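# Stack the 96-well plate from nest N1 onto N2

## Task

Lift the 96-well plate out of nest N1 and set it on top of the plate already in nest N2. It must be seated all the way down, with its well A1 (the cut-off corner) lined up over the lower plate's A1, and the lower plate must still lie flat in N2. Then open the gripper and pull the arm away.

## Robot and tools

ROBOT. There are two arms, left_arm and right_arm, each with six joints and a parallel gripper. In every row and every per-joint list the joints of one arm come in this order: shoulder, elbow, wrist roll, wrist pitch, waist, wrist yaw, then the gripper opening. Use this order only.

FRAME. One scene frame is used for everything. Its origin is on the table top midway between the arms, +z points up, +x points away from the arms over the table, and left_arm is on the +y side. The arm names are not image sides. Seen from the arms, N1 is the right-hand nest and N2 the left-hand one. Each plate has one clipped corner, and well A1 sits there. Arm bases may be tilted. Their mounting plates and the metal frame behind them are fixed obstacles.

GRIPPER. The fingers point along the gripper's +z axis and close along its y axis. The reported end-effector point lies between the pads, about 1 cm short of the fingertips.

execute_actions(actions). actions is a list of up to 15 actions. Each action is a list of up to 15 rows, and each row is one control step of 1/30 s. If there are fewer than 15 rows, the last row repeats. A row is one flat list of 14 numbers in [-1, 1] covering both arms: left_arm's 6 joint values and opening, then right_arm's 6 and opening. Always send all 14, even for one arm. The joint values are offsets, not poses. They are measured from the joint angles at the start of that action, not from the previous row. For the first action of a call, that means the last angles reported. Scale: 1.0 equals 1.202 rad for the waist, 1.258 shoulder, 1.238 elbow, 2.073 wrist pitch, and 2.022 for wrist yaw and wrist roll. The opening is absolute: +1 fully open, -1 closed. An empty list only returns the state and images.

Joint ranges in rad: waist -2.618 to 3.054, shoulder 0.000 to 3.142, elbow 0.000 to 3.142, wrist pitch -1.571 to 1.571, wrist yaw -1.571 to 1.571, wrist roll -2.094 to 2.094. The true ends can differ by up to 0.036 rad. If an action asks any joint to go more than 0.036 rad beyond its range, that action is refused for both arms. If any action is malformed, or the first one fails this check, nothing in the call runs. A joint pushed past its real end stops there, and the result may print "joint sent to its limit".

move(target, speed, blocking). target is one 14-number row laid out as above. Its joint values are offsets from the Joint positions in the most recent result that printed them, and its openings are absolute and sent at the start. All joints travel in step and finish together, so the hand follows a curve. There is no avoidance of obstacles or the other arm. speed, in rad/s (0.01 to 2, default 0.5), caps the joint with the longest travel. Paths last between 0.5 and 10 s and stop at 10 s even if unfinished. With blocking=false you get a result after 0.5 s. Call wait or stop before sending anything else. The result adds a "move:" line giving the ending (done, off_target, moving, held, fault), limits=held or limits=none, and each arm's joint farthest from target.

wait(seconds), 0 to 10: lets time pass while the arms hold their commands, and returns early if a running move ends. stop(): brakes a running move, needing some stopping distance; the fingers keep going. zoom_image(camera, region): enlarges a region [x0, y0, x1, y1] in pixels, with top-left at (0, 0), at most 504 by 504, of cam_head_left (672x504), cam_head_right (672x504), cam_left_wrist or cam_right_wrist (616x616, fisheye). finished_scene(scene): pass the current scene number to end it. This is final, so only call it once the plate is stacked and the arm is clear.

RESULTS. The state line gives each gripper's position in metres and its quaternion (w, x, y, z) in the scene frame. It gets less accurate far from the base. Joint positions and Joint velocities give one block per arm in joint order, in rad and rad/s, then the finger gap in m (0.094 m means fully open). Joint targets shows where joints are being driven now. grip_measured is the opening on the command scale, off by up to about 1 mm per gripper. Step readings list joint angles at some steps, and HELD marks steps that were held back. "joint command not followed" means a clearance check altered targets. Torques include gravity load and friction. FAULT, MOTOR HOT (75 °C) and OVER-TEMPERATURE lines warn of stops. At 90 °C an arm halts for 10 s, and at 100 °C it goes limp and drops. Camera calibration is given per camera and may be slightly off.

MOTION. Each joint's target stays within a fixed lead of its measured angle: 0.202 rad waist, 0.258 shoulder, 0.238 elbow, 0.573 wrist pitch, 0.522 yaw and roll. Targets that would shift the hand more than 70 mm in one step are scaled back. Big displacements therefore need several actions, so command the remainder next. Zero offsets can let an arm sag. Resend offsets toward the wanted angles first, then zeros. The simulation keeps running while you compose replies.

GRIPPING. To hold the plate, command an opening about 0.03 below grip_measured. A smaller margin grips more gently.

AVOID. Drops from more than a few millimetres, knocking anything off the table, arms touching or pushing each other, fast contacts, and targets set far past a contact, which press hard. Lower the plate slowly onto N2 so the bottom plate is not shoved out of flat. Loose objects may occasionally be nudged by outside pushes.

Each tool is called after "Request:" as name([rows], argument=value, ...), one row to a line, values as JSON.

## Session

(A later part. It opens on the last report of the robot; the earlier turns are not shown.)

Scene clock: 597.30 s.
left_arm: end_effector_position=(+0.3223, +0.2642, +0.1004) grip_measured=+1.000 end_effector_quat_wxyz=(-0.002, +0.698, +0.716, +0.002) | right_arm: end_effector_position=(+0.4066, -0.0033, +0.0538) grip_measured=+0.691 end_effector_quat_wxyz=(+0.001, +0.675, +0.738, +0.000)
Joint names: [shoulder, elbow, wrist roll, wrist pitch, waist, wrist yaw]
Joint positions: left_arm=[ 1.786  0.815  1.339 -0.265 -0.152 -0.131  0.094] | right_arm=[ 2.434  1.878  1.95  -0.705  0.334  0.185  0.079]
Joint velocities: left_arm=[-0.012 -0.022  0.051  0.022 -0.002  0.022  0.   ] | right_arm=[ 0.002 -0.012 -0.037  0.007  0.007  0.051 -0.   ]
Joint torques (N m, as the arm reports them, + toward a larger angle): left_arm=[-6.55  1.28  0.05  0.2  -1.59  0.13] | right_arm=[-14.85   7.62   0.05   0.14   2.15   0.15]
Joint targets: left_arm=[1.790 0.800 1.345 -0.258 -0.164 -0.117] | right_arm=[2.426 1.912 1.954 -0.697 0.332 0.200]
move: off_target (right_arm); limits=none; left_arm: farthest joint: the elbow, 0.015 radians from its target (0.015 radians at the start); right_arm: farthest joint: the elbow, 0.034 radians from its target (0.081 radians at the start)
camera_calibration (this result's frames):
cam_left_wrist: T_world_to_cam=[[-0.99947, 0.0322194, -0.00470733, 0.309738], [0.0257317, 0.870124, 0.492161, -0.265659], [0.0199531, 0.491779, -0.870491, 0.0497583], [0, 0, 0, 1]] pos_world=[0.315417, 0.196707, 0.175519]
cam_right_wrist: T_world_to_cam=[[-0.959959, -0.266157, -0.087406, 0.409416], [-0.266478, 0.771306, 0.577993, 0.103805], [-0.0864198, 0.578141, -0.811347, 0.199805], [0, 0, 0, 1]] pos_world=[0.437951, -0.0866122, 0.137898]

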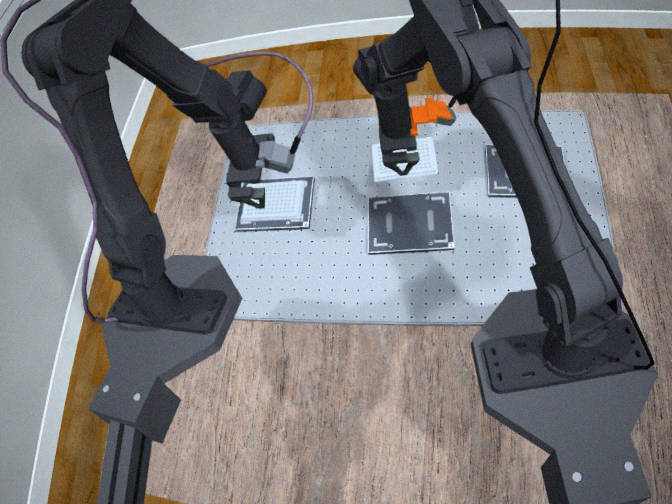

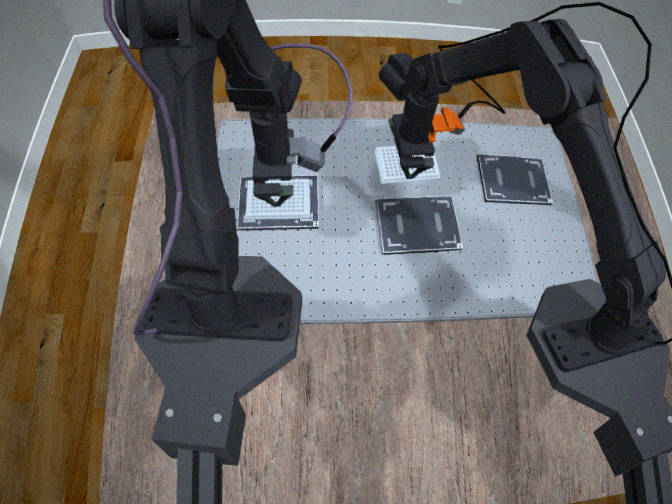

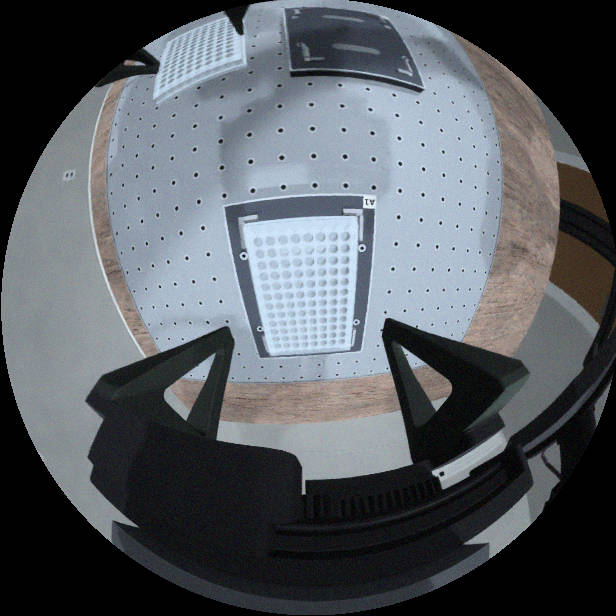

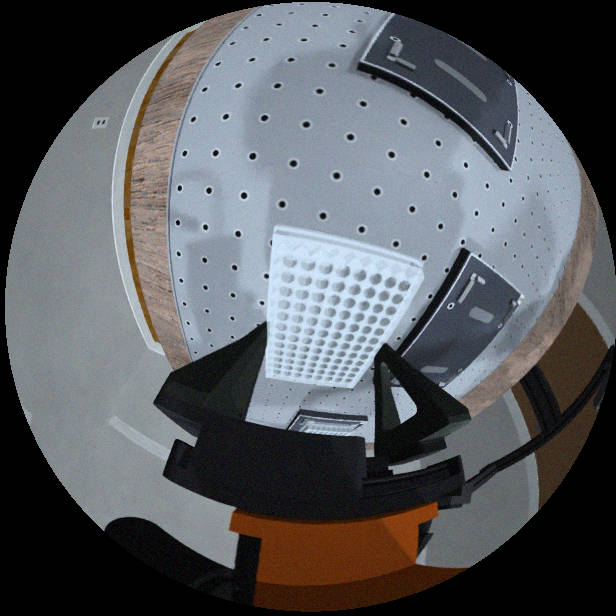

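Request:
move(target=[0.003,-0.012,0.003,0.003,-0.010,0.007,1, 0.0107,0.0315,0.002,0.0121,-0.005,0.0074,0.67], speed=0.04)

Scene clock: 611.77 s.
left_arm: end_effector_position=(+0.3223, +0.2642, +0.1004) grip_measured=+1.000 end_effector_quat_wxyz=(-0.002, +0.698, +0.716, +0.002) | right_arm: end_effector_position=(+0.4063, -0.0022, +0.0480) grip_measured=+0.691 end_effector_quat_wxyz=(+0.002, +0.675, +0.738, +0.002)
Joint names: [shoulder, elbow, wrist roll, wrist pitch, waist, wrist yaw]
Joint positions: left_arm=[ 1.786  0.815  1.339 -0.265 -0.152 -0.131  0.094] | right_arm=[ 2.447  1.878  1.95  -0.688  0.334  0.185  0.079]
Joint velocities: left_arm=[-0.012 -0.017 -0.022 -0.037  0.012  0.007  0.   ] | right_arm=[-0.007 -0.017 -0.051  0.007 -0.012 -0.022 -0.   ]
Joint torques (N m, as the arm reports them, + toward a larger angle): left_arm=[-6.56  1.28  0.05  0.2  -1.6   0.13] | right_arm=[-14.14   7.97   0.04   0.11   1.78   0.16]
Joint targets: left_arm=[1.790 0.800 1.345 -0.258 -0.164 -0.117] | right_arm=[2.447 1.917 1.954 -0.680 0.328 0.200]
move: off_target (right_arm); limits=none; left_arm: farthest joint: the elbow, 0.015 radians from its target (0.015 radians at the start); right_arm: farthest joint: the elbow, 0.039 radians from its target (0.039 radians at the start)
camera_calibration (this result's frames):
cam_left_wrist: T_world_to_cam=[[-0.99947, 0.0322194, -0.00470733, 0.309738], [0.0257317, 0.870124, 0.492161, -0.265659], [0.0199531, 0.491779, -0.870491, 0.0497583], [0, 0, 0, 1]] pos_world=[0.315417, 0.196707, 0.175519]
cam_right_wrist: T_world_to_cam=[[-0.959857, -0.265419, -0.0907018, 0.409004], [-0.267736, 0.770592, 0.578365, 0.106788], [-0.0836149, 0.579432, -0.81072, 0.193229], [0, 0, 0, 1]] pos_world=[0.437333, -0.0856953, 0.13199]

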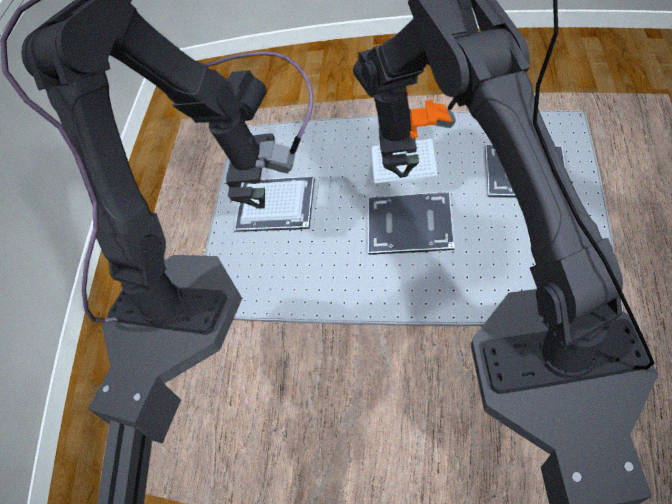

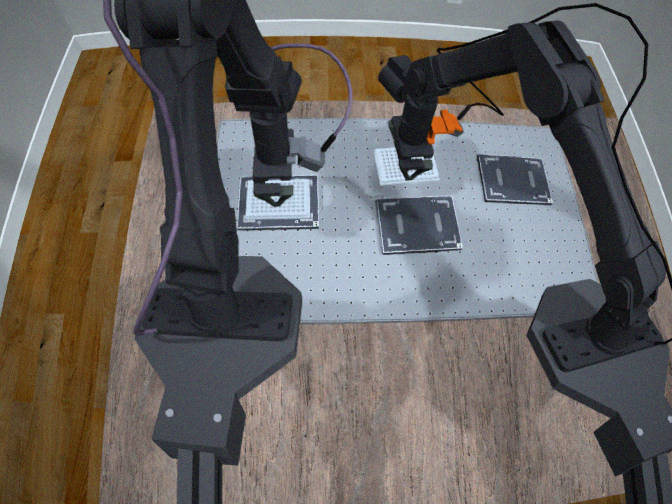

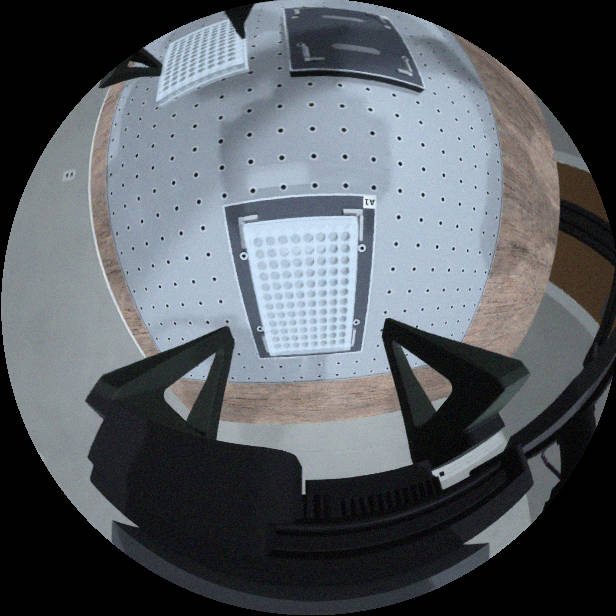

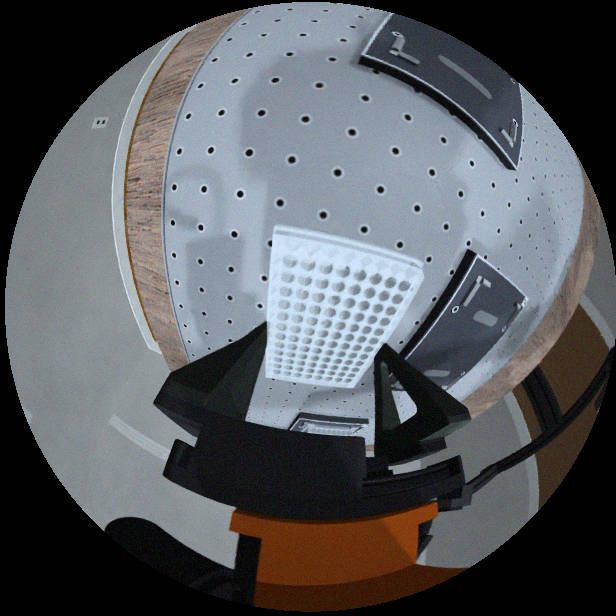

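Request:
move(target=[0.003,-0.012,0.003,0.003,-0.010,0.007,1, 0.0135,0.034,0.002,0.0105,-0.006,0.0074,0.67], speed=0.03)

Scene clock: 622.90 s.
left_arm: end_effector_position=(+0.3223, +0.2642, +0.1004) grip_measured=+1.000 end_effector_quat_wxyz=(-0.002, +0.698, +0.716, +0.002) | right_arm: end_effector_position=(+0.4077, -0.0023, +0.0406) grip_measured=+0.691 end_effector_quat_wxyz=(+0.003, +0.677, +0.736, +0.003)
Joint names: [shoulder, elbow, wrist roll, wrist pitch, waist, wrist yaw]
Joint positions: left_arm=[ 1.786  0.815  1.339 -0.265 -0.152 -0.131  0.094] | right_arm=[ 2.468  1.889  1.95  -0.674  0.33   0.185  0.079]
Joint velocities: left_arm=[-0.017  0.002  0.037 -0.11  -0.002 -0.037  0.   ] | right_arm=[-0.012 -0.017 -0.007  0.051  0.007  0.022 -0.001]
Joint torques (N m, as the arm reports them, + toward a larger angle): left_arm=[-6.55  1.29  0.05  0.2  -1.59  0.13] | right_arm=[-14.47   7.37   0.05   0.16   2.13   0.16]
Joint targets: left_arm=[1.790 0.800 1.345 -0.258 -0.164 -0.117] | right_arm=[2.464 1.921 1.954 -0.666 0.327 0.200]
move: off_target (right_arm); limits=none; left_arm: farthest joint: the elbow, 0.015 radians from its target (0.015 radians at the start); right_arm: farthest joint: the elbow, 0.031 radians from its target (0.042 radians at the start)
camera_calibration (this result's frames):
cam_left_wrist: T_world_to_cam=[[-0.99947, 0.0322194, -0.00470733, 0.309738], [0.0257317, 0.870124, 0.492161, -0.265659], [0.0199531, 0.491779, -0.870491, 0.0497583], [0, 0, 0, 1]] pos_world=[0.315417, 0.196707, 0.175519]
cam_right_wrist: T_world_to_cam=[[-0.960678, -0.261289, -0.0939466, 0.410179], [-0.266343, 0.771527, 0.577761, 0.110954], [-0.0784801, 0.580065, -0.810781, 0.18535], [0, 0, 0, 1]] pos_world=[0.438148, -0.0859435, 0.124708]

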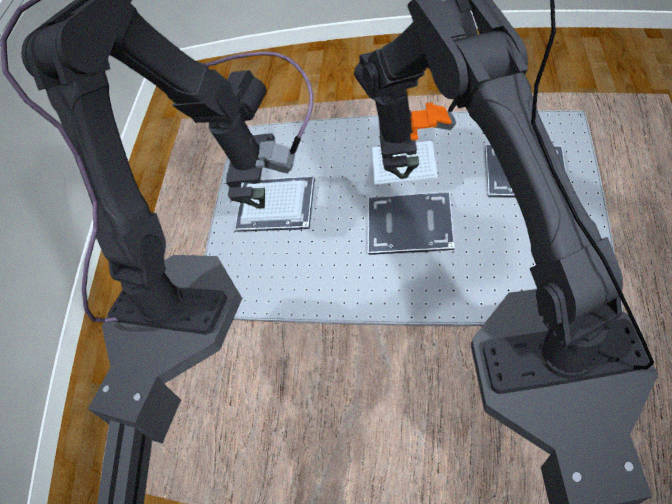

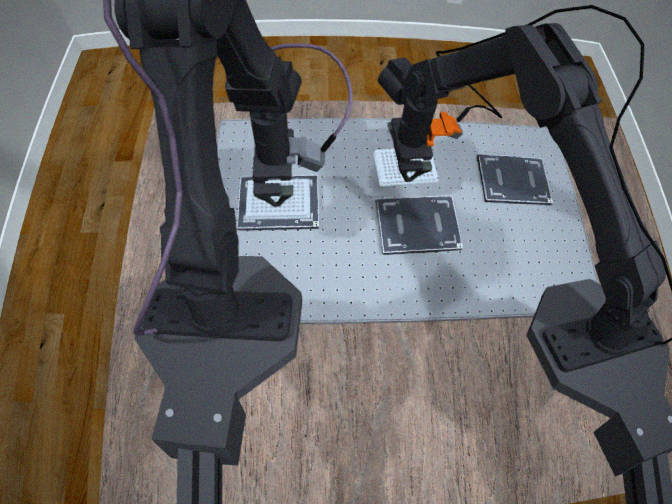

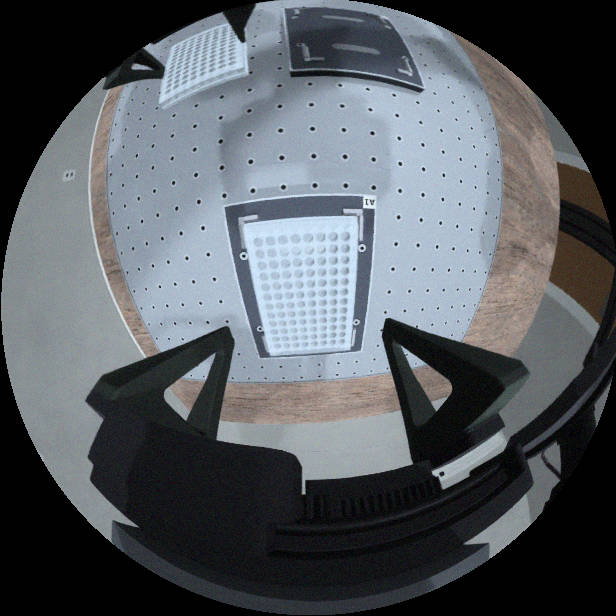

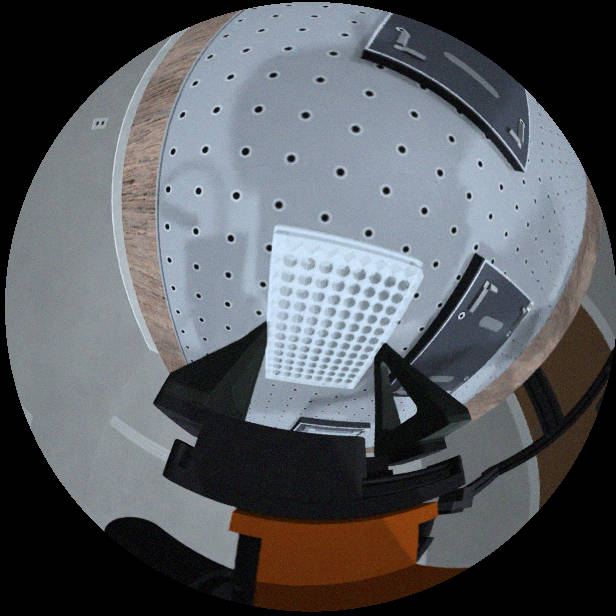

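Request:
zoom_image(camera="cam_left_wrist", region=[90, 10, 270, 130])

Request:
move(target=[0.003,-0.012,0.003,0.003,-0.010,0.007,1, 0.006,0.030,0.002,0.0095,-0.004,0.0074,0.67], speed=0.02)

Region (90, 10, 270, 130) of cam_left_wrist's 616x616 image, scaled by 2.800, with more detail than that image has.

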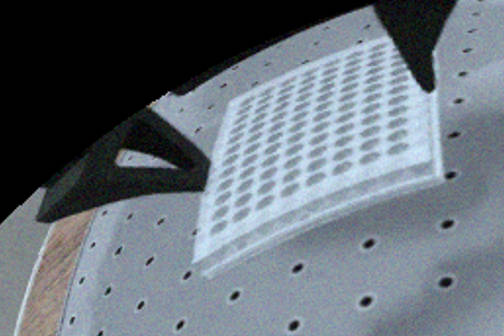

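Scene clock: 627.50 s.
left_arm: end_effector_position=(+0.3223, +0.2642, +0.1004) grip_measured=+1.000 end_effector_quat_wxyz=(-0.002, +0.698, +0.716, +0.002) | right_arm: end_effector_position=(+0.4075, -0.0023, +0.0403) grip_measured=+0.691 end_effector_quat_wxyz=(+0.002, +0.676, +0.736, +0.003)
Joint names: [shoulder, elbow, wrist roll, wrist pitch, waist, wrist yaw]
Joint positions: left_arm=[ 1.786  0.815  1.339 -0.265 -0.152 -0.13   0.094] | right_arm=[ 2.468  1.889  1.95  -0.674  0.33   0.185  0.079]
Joint velocities: left_arm=[-0.032 -0.017 -0.007  0.007 -0.012  0.007  0.   ] | right_arm=[ 0.002  0.007 -0.007  0.022  0.002 -0.037  0.   ]
Joint torques (N m, as the arm reports them, + toward a larger angle): left_arm=[-6.56  1.28  0.05  0.2  -1.6   0.13] | right_arm=[-13.55   7.8    0.05   0.25   1.88   0.16]
Joint targets: left_arm=[1.790 0.800 1.345 -0.258 -0.164 -0.116] | right_arm=[2.475 1.926 1.954 -0.655 0.325 0.200]
move: off_target (right_arm); limits=none; left_arm: farthest joint: the elbow, 0.015 radians from its target (0.015 radians at the start); right_arm: farthest joint: the elbow, 0.037 radians from its target (0.037 radians at the start)
camera_calibration (this result's frames):
cam_left_wrist: T_world_to_cam=[[-0.99947, 0.0322171, -0.0046415, 0.309721], [0.0257696, 0.870307, 0.491834, -0.265629], [0.019885, 0.491454, -0.870676, 0.0499174], [0, 0, 0, 1]] pos_world=[0.315409, 0.196668, 0.175545]
cam_right_wrist: T_world_to_cam=[[-0.96072, -0.261424, -0.0931396, 0.40988], [-0.265966, 0.771486, 0.577989, 0.110906], [-0.0792441, 0.580057, -0.810712, 0.185357], [0, 0, 0, 1]] pos_world=[0.437965, -0.0859273, 0.124345]

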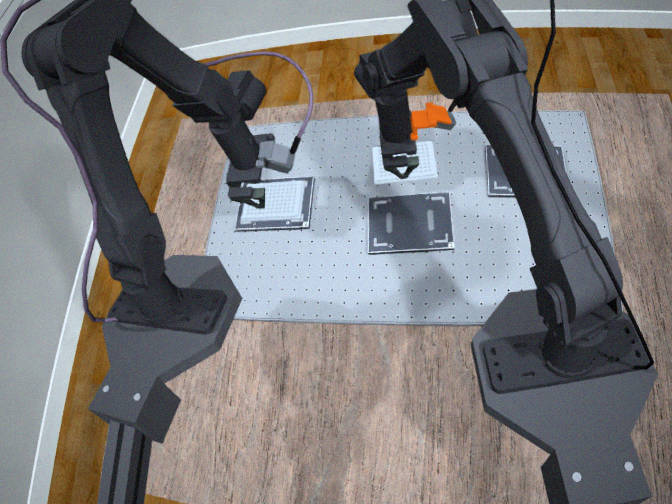

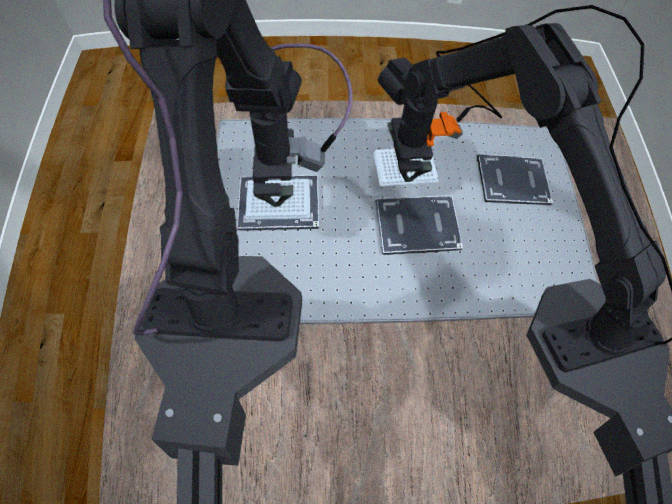

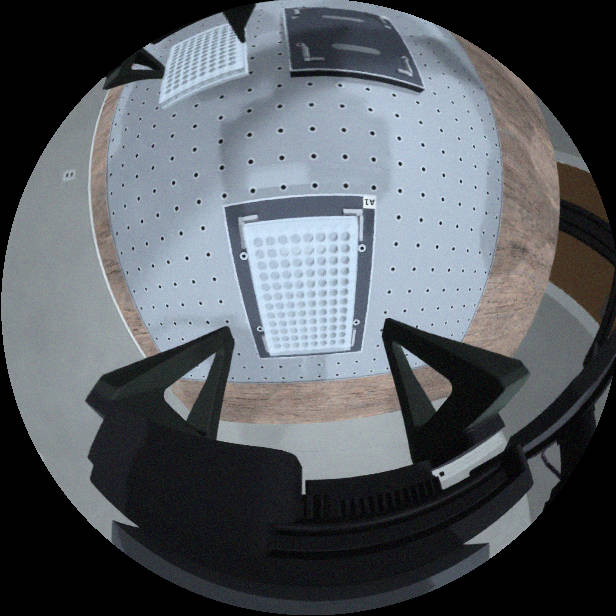

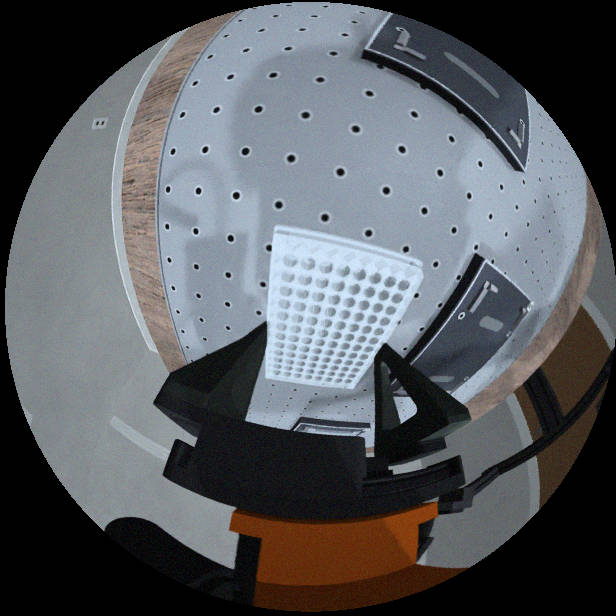

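Request:
execute_actions([
  [[0.003,-0.012,0.003,0.003,-0.010,0.007,1, 0.006,0.030,0.002,0.0092,-0.004,0.0074,0.67],[0.003,-0.012,0.003,0.003,-0.010,0.007,1, 0.007,0.030,0.002,0.0092,-0.004,0.0074,0.67],[0.003,-0.012,0.003,0.003,-0.010,0.007,1, 0.008,0.030,0.002,0.0092,-0.004,0.0074,0.67],[0.003,-0.012,0.003,0.003,-0.010,0.007,1, 0.009,0.030,0.002,0.0092,-0.004,0.0074,0.67],[0.003,-0.012,0.003,0.003,-0.010,0.007,1, 0.010,0.030,0.002,0.0092,-0.004,0.0074,0.67],[0.003,-0.012,0.003,0.003,-0.010,0.007,1, 0.011,0.030,0.002,0.0092,-0.004,0.0074,0.67],[0.003,-0.012,0.003,0.003,-0.010,0.007,1, 0.012,0.030,0.002,0.0092,-0.004,0.0074,0.67],[0.003,-0.012,0.003,0.003,-0.010,0.007,1, 0.0127,0.030,0.002,0.0092,-0.004,0.0074,0.67]],
])

Scene clock: 633.70 s.
left_arm: end_effector_position=(+0.3223, +0.2642, +0.1004) grip_measured=+1.000 end_effector_quat_wxyz=(-0.002, +0.698, +0.716, +0.002) | right_arm: end_effector_position=(+0.4076, -0.0022, +0.0398) grip_measured=+0.691 end_effector_quat_wxyz=(+0.002, +0.676, +0.737, +0.001)
Joint names: [shoulder, elbow, wrist roll, wrist pitch, waist, wrist yaw]
Joint positions: left_arm=[ 1.786  0.815  1.339 -0.265 -0.152 -0.13   0.094] | right_arm=[ 2.473  1.896  1.95  -0.68   0.33   0.185  0.079]
Joint velocities: left_arm=[-0.002 -0.017  0.022 -0.081 -0.002  0.11   0.   ] | right_arm=[ 0.017  0.007  0.051 -0.007 -0.012 -0.037 -0.001]
Joint torques (N m, as the arm reports them, + toward a larger angle): left_arm=[-6.56  1.28  0.05  0.2  -1.6   0.13] | right_arm=[-13.12   7.16   0.04   0.28   1.91   0.15]
Joint targets: left_arm=[1.790 0.800 1.345 -0.258 -0.164 -0.116] | right_arm=[2.485 1.926 1.954 -0.655 0.325 0.200]
Step readings (joint positions):
0: left_arm=[1.786 0.815 1.339 -0.265 -0.152 -0.130] | right_arm=[2.468 1.889 1.950 -0.674 0.330 0.185]
1: left_arm=[1.786 0.815 1.339 -0.265 -0.152 -0.130] | right_arm=[2.468 1.889 1.950 -0.674 0.330 0.185]
2: left_arm=[1.786 0.815 1.339 -0.265 -0.152 -0.130] | right_arm=[2.468 1.889 1.950 -0.674 0.330 0.185]
4: left_arm=[1.786 0.815 1.339 -0.265 -0.152 -0.130] | right_arm=[2.468 1.889 1.950 -0.674 0.330 0.185]
8: left_arm=[1.786 0.815 1.339 -0.265 -0.152 -0.130] | right_arm=[2.472 1.895 1.950 -0.679 0.330 0.185]
15: Joint positions above
camera_calibration (this result's frames):
cam_left_wrist: T_world_to_cam=[[-0.99947, 0.0322171, -0.0046415, 0.309721], [0.0257696, 0.870307, 0.491834, -0.265629], [0.019885, 0.491454, -0.870676, 0.0499174], [0, 0, 0, 1]] pos_world=[0.315409, 0.196668, 0.175545]
cam_right_wrist: T_world_to_cam=[[-0.960821, -0.262079, -0.0902103, 0.409875], [-0.264844, 0.772118, 0.577661, 0.110667], [-0.0817401, 0.57892, -0.811277, 0.1859], [0, 0, 0, 1]] pos_world=[0.438321, -0.085649, 0.123863]

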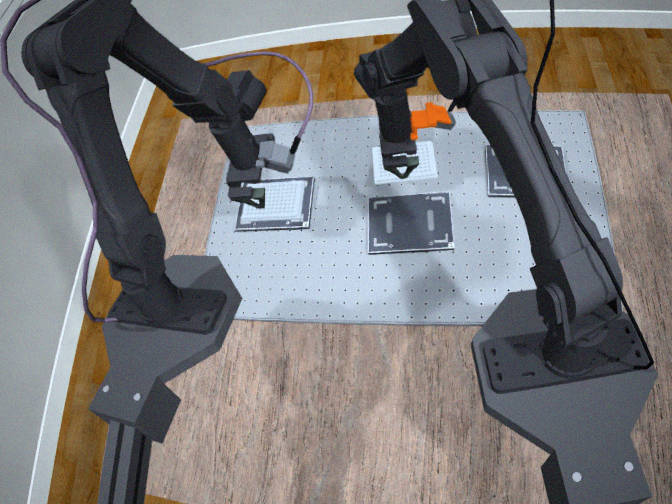

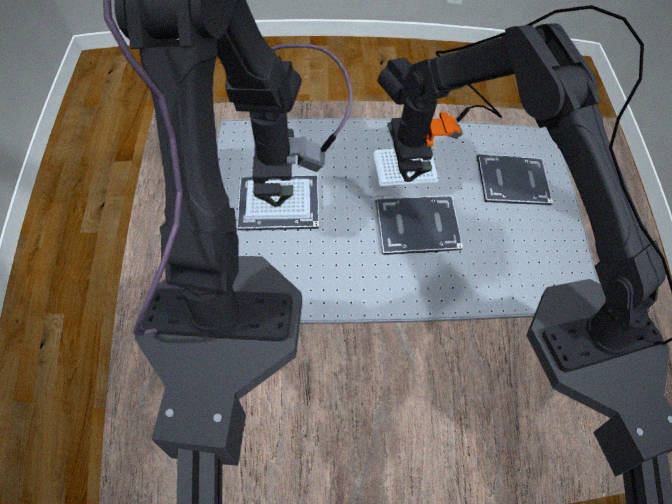

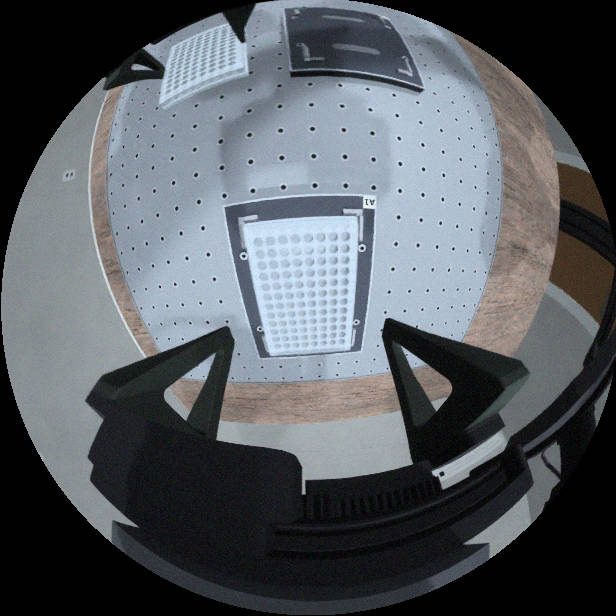

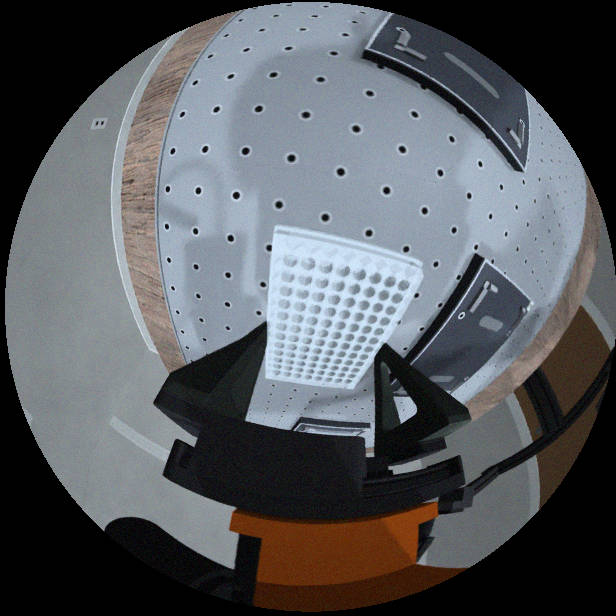

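Request:
execute_actions([
  [[0.003,-0.012,0.003,0.003,-0.010,0.007,1, 0.004,0.0242,0.002,0.008,-0.004,0.0074,0.67],[0.003,-0.012,0.003,0.003,-0.010,0.007,1, 0.001,0.0242,0.002,0.005,-0.004,0.0074,0.67],[0.003,-0.012,0.003,0.003,-0.010,0.007,1, -0.002,0.0242,0.002,0.002,-0.004,0.0074,0.67],[0.003,-0.012,0.003,0.003,-0.010,0.007,1, -0.004,0.0242,0.002,0.0,-0.004,0.0074,0.67],[0.003,-0.012,0.003,0.003,-0.010,0.007,1, -0.004,0.0242,0.002,0.0,-0.004,0.0074,0.67],[0.003,-0.012,0.003,0.003,-0.010,0.007,1, -0.004,0.0242,0.002,0.0,-0.004,0.0074,0.72],[0.003,-0.012,0.003,0.003,-0.010,0.007,1, -0.004,0.0242,0.002,0.0,-0.004,0.0074,0.76],[0.003,-0.012,0.003,0.003,-0.010,0.007,1, -0.004,0.0242,0.002,0.0,-0.004,0.0074,0.80]],
])

Scene clock: 678.27 s.
left_arm: end_effector_position=(+0.3223, +0.2642, +0.1004) grip_measured=+1.000 end_effector_quat_wxyz=(-0.002, +0.698, +0.716, +0.002) | right_arm: end_effector_position=(+0.4073, -0.0023, +0.0396) grip_measured=+0.798 end_effector_quat_wxyz=(+0.002, +0.676, +0.737, +0.001)
Joint names: [shoulder, elbow, wrist roll, wrist pitch, waist, wrist yaw]
Joint positions: left_arm=[ 1.786  0.815  1.339 -0.265 -0.152 -0.13   0.094] | right_arm=[ 2.473  1.896  1.95  -0.681  0.33   0.185  0.084]
Joint velocities: left_arm=[-0.002 -0.012 -0.037  0.037 -0.012 -0.11   0.   ] | right_arm=[-0.007 -0.002  0.051 -0.051 -0.002 -0.037  0.001]
Joint torques (N m, as the arm reports them, + toward a larger angle): left_arm=[-6.55  1.28  0.05  0.2  -1.59  0.13] | right_arm=[-14.77   7.2    0.05   0.09   1.84   0.18]
Joint targets: left_arm=[1.790 0.800 1.345 -0.258 -0.164 -0.116] | right_arm=[2.468 1.926 1.954 -0.680 0.325 0.200]
Step readings (joint positions):
0: left_arm=[1.786 0.815 1.339 -0.265 -0.152 -0.130] | right_arm=[2.473 1.896 1.950 -0.680 0.330 0.185]
1: left_arm=[1.786 0.815 1.339 -0.265 -0.152 -0.130] | right_arm=[2.473 1.896 1.950 -0.680 0.330 0.185]
2: left_arm=[1.786 0.815 1.339 -0.265 -0.152 -0.130] | right_arm=[2.473 1.896 1.950 -0.681 0.330 0.185]
4: left_arm=[1.786 0.815 1.339 -0.265 -0.152 -0.130] | right_arm=[2.473 1.896 1.950 -0.681 0.330 0.185]
8: left_arm=[1.786 0.815 1.339 -0.265 -0.152 -0.130] | right_arm=[2.473 1.896 1.950 -0.681 0.330 0.185]
15: Joint positions above
camera_calibration (this result's frames):
cam_left_wrist: T_world_to_cam=[[-0.99947, 0.0322171, -0.0046415, 0.309721], [0.0257696, 0.870307, 0.491834, -0.265629], [0.019885, 0.491454, -0.870676, 0.0499174], [0, 0, 0, 1]] pos_world=[0.315409, 0.196668, 0.175545]
cam_right_wrist: T_world_to_cam=[[-0.960841, -0.262354, -0.0891864, 0.409538], [-0.264521, 0.772552, 0.577229, 0.110714], [-0.082537, 0.578217, -0.811698, 0.186179], [0, 0, 0, 1]] pos_world=[0.438154, -0.0857407, 0.123739]

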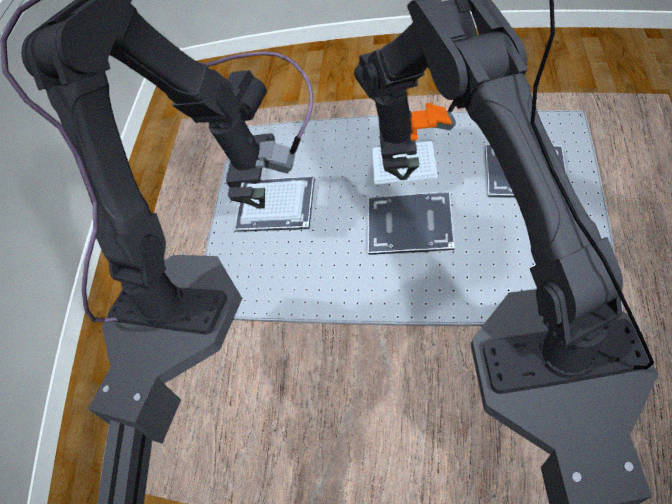

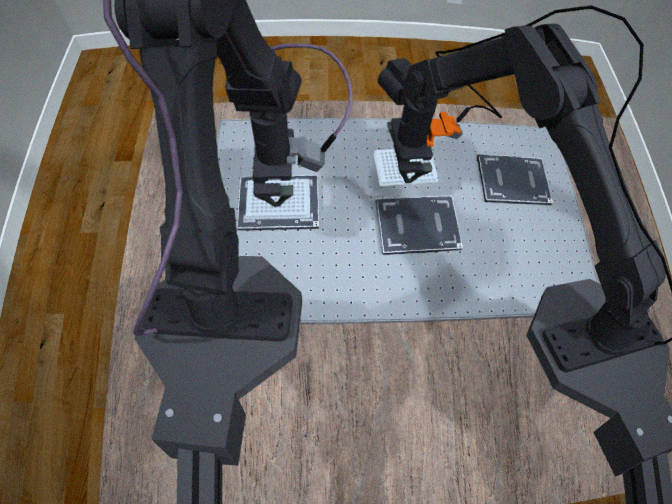

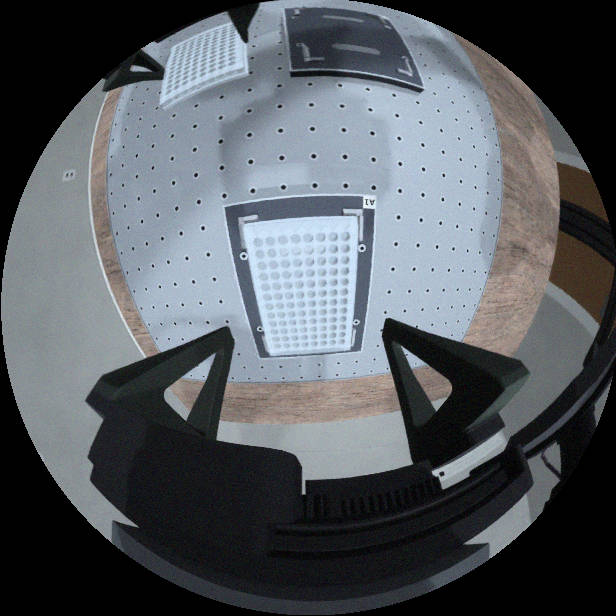

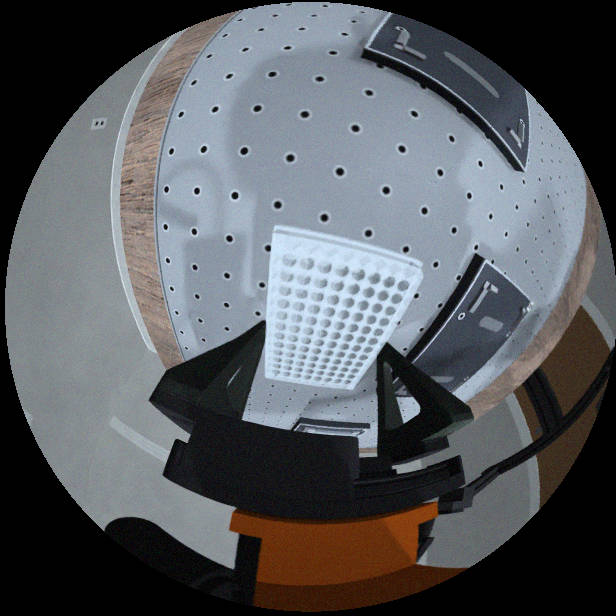

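Request:
execute_actions([
  [[0.003,-0.012,0.003,0.003,-0.010,0.007,1, -0.011,0.010,0.002,-0.003,-0.004,0.0074,0.80],[0.003,-0.012,0.003,0.003,-0.010,0.007,1, -0.019,-0.006,0.002,-0.0063,-0.004,0.0074,0.80],[0.003,-0.012,0.003,0.003,-0.010,0.007,1, -0.023,-0.012,0.002,-0.0081,-0.004,0.0074,0.80],[0.003,-0.012,0.003,0.003,-0.010,0.007,1, -0.027,-0.0133,0.002,-0.010,-0.004,0.0074,0.80],[0.003,-0.012,0.003,0.003,-0.010,0.007,1, -0.031,-0.0146,0.002,-0.0118,-0.004,0.0074,0.80],[0.003,-0.012,0.003,0.003,-0.010,0.007,1, -0.035,-0.0159,0.002,-0.0137,-0.004,0.0074,0.80],[0.003,-0.012,0.003,0.003,-0.010,0.007,1, -0.039,-0.0172,0.002,-0.0155,-0.004,0.0074,0.80],[0.003,-0.012,0.003,0.003,-0.010,0.007,1, -0.043,-0.0185,0.002,-0.0174,-0.004,0.0074,0.80],[0.003,-0.012,0.003,0.003,-0.010,0.007,1, -0.047,-0.0198,0.002,-0.0192,-0.004,0.0074,0.80],[0.003,-0.012,0.003,0.003,-0.010,0.007,1, -0.051,-0.0211,0.002,-0.0211,-0.004,0.0074,0.80],[0.003,-0.012,0.003,0.003,-0.010,0.007,1, -0.055,-0.0224,0.002,-0.0229,-0.004,0.0074,0.80],[0.003,-0.012,0.003,0.003,-0.010,0.007,1, -0.059,-0.0237,0.002,-0.0248,-0.004,0.0074,0.80],[0.003,-0.012,0.003,0.003,-0.010,0.007,1, -0.063,-0.025,0.002,-0.0267,-0.004,0.0074,0.80],[0.003,-0.012,0.003,0.003,-0.010,0.007,1, -0.067,-0.0263,0.002,-0.0285,-0.004,0.0074,0.80],[0.003,-0.012,0.003,0.003,-0.010,0.007,1, -0.071,-0.0275,0.002,-0.0304,-0.004,0.0074,0.80]],
])

Scene clock: 695.50 s.
left_arm: end_effector_position=(+0.3222, +0.2641, +0.1004) grip_measured=+1.000 end_effector_quat_wxyz=(-0.002, +0.698, +0.716, +0.001) | right_arm: end_effector_position=(+0.4082, -0.0054, +0.0569) grip_measured=+0.798 end_effector_quat_wxyz=(+0.002, +0.676, +0.737, +0.000)
Joint names: [shoulder, elbow, wrist roll, wrist pitch, waist, wrist yaw]
Joint positions: left_arm=[ 1.786  0.815  1.339 -0.265 -0.152 -0.13   0.094] | right_arm=[ 2.426  1.878  1.95  -0.711  0.33   0.185  0.084]
Joint velocities: left_arm=[ 0.012 -0.002  0.051 -0.037 -0.002 -0.037  0.   ] | right_arm=[-0.188 -0.037 -0.022 -0.066 -0.002  0.051 -0.001]
Joint torques (N m, as the arm reports them, + toward a larger angle): left_arm=[-6.54  1.27  0.05  0.2  -1.59  0.13] | right_arm=[-17.08   3.78   0.05  -0.05   1.84   0.16]
Joint targets: left_arm=[1.790 0.800 1.345 -0.258 -0.164 -0.116] | right_arm=[2.384 1.862 1.954 -0.744 0.325 0.200]
Step readings (joint positions):
0: left_arm=[1.786 0.815 1.339 -0.265 -0.152 -0.130] | right_arm=[2.473 1.896 1.950 -0.681 0.330 0.185]
1: left_arm=[1.786 0.815 1.339 -0.265 -0.152 -0.130] | right_arm=[2.473 1.896 1.950 -0.681 0.330 0.185]
2: left_arm=[1.786 0.815 1.339 -0.265 -0.152 -0.130] | right_arm=[2.473 1.896 1.950 -0.681 0.330 0.185]
4: left_arm=[1.786 0.815 1.339 -0.265 -0.152 -0.130] | right_arm=[2.473 1.896 1.950 -0.681 0.330 0.185]
8: left_arm=[1.786 0.815 1.339 -0.265 -0.152 -0.130] | right_arm=[2.466 1.891 1.950 -0.687 0.330 0.185]
15: Joint positions above
camera_calibration (this result's frames):
cam_left_wrist: T_world_to_cam=[[-0.99947, 0.0322149, -0.00457567, 0.309703], [0.0258075, 0.870491, 0.491507, -0.265598], [0.0198169, 0.491129, -0.870862, 0.0500765], [0, 0, 0, 1]] pos_world=[0.315401, 0.19663, 0.17557]
cam_right_wrist: T_world_to_cam=[[-0.960876, -0.262598, -0.0880874, 0.411111], [-0.264101, 0.772788, 0.577104, 0.103221], [-0.0834735, 0.57779, -0.811906, 0.20246], [0, 0, 0, 1]] pos_world=[0.439188, -0.08879, 0.141023]

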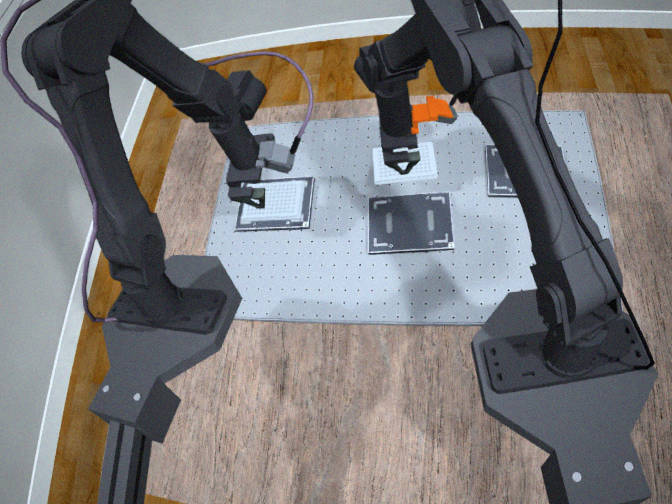

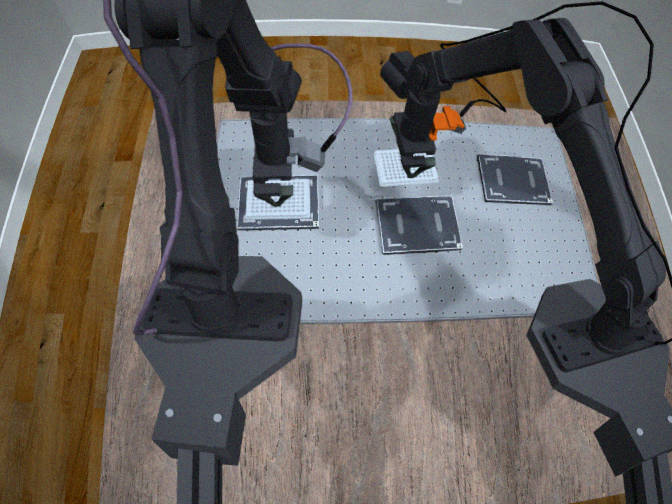

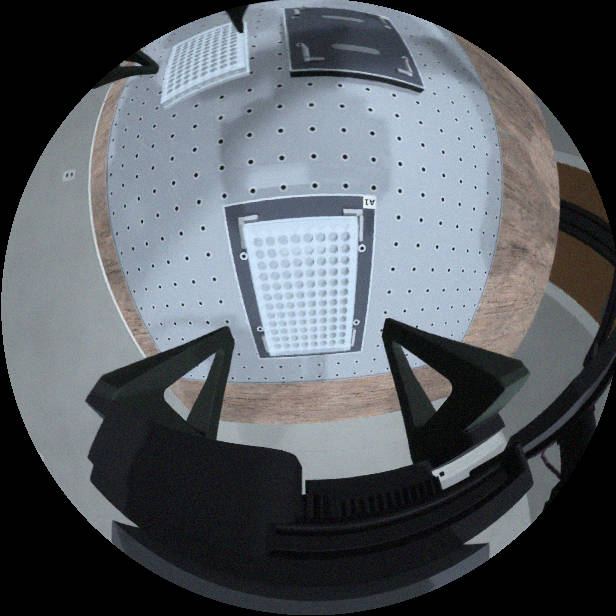

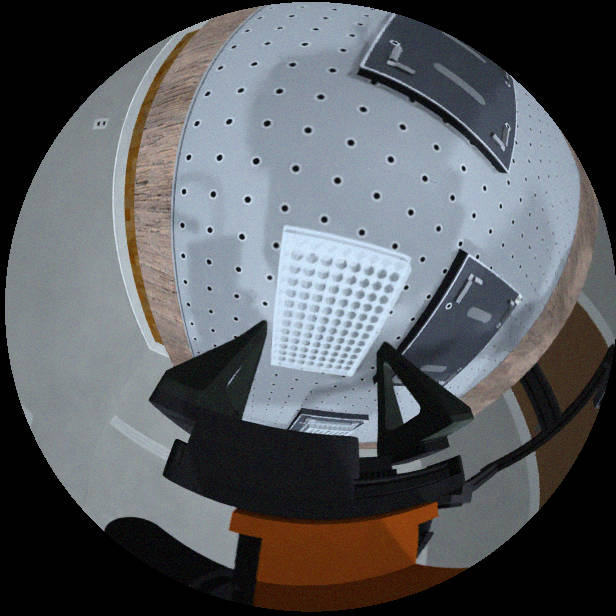

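Request:
move(target=[0.5374,0.9919,-0.2819,-0.2981,-0.4351,-0.0742,1, -0.6765,-0.790,-0.1978,0.0777,-0.5241,-0.0915,1], speed=0.6)

Scene clock: 713.87 s.
left_arm: end_effector_position=(+0.4107, -0.0034, +0.1061) grip_measured=+1.000 end_effector_quat_wxyz=(+0.007, +0.675, +0.738, +0.002) | right_arm: end_effector_position=(+0.2822, -0.2747, +0.1590) grip_measured=+1.000 end_effector_quat_wxyz=(-0.003, +0.744, +0.667, -0.022)
Joint names: [shoulder, elbow, wrist roll, wrist pitch, waist, wrist yaw]
Joint positions: left_arm=[ 2.461  2.011  0.776 -0.872 -0.668 -0.278  0.094] | right_arm=[ 1.6    0.914  1.555 -0.561 -0.293  0.001  0.094]
Joint velocities: left_arm=[ 0.002  0.002 -0.081 -0.066 -0.002 -0.037  0.   ] | right_arm=[-0.007 -0.012 -0.066 -0.022  0.012 -0.051  0.   ]
Joint torques (N m, as the arm reports them, + toward a larger angle): left_arm=[-11.19   6.28  -0.03   0.06  -3.32  -0.02] | right_arm=[-10.47   3.22  -0.08   0.09  -0.76   0.  ]
Joint targets: left_arm=[2.463 2.043 0.769 -0.882 -0.675 -0.280] | right_arm=[1.575 0.901 1.550 -0.551 -0.300 0.000]
move: off_target (left_arm, right_arm); limits=none; left_arm: farthest joint: the elbow, 0.032 radians from its target (1.228 radians at the start); right_arm: farthest joint: the shoulder, 0.025 radians from its target (0.835 radians at the start)
camera_calibration (this result's frames):
cam_left_wrist: T_world_to_cam=[[-0.999375, -0.0300438, -0.0186217, 0.407966], [-0.0352992, 0.875645, 0.481663, -0.0116361], [0.00183498, 0.48202, -0.876158, 0.192652], [0, 0, 0, 1]] pos_world=[0.406947, -0.070416, 0.181995]
cam_right_wrist: T_world_to_cam=[[-0.996214, -0.0732266, -0.0468641, 0.283713], [-0.0868977, 0.822095, 0.56268, 0.184947], [-0.0026764, 0.564622, -0.825345, 0.406159], [0, 0, 0, 1]] pos_world=[0.299798, -0.360595, 0.244451]

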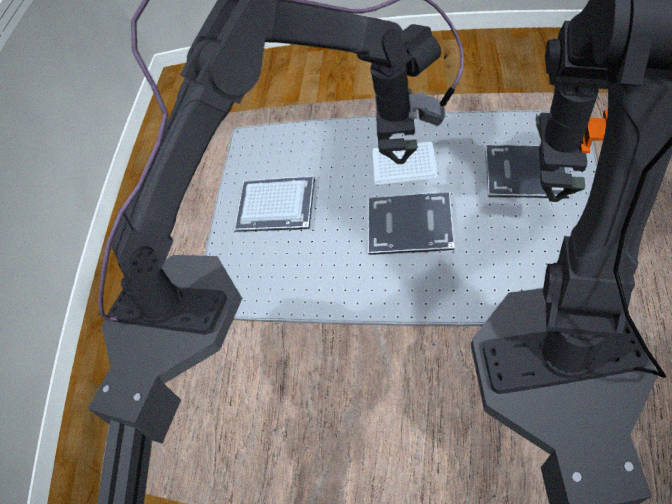

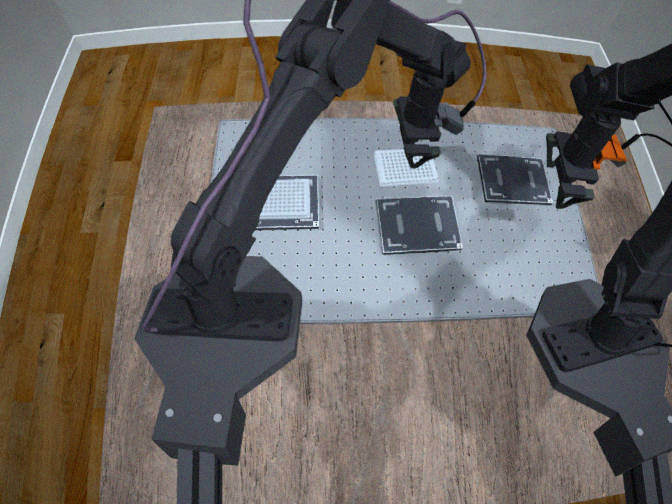

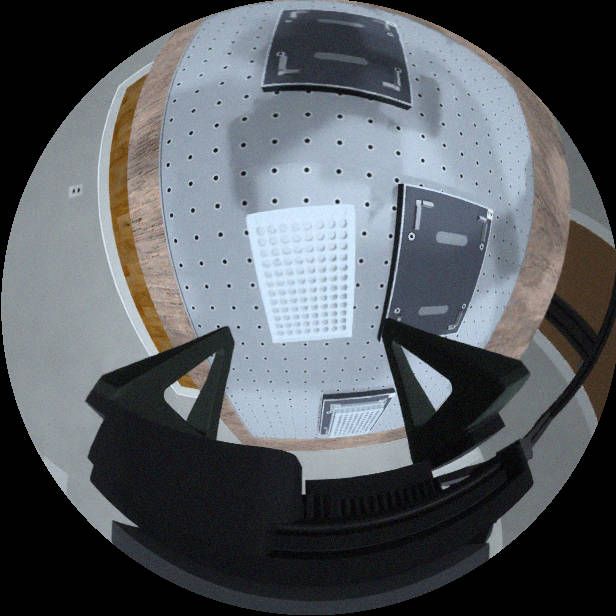

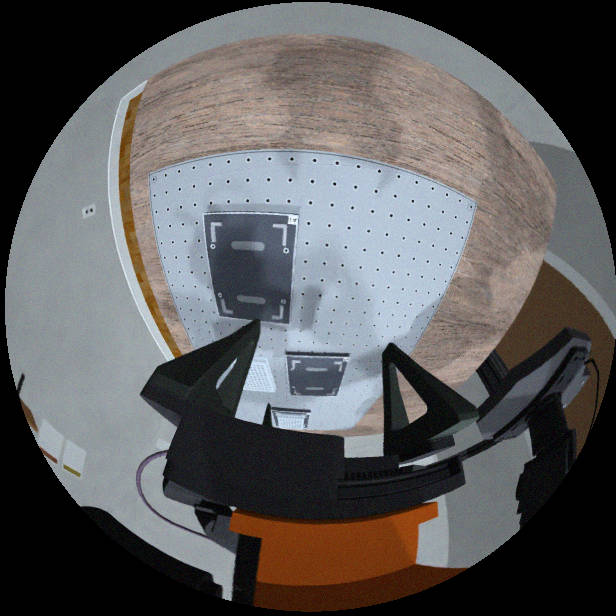

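Request:
zoom_image(camera="cam_left_wrist", region=[220, 185, 400, 365])

Region (220, 185, 400, 365) of cam_left_wrist's 616x616 image, scaled by 2.800, with more detail than that image has.

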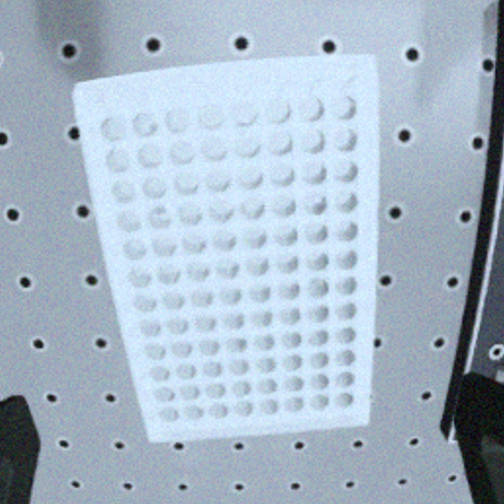

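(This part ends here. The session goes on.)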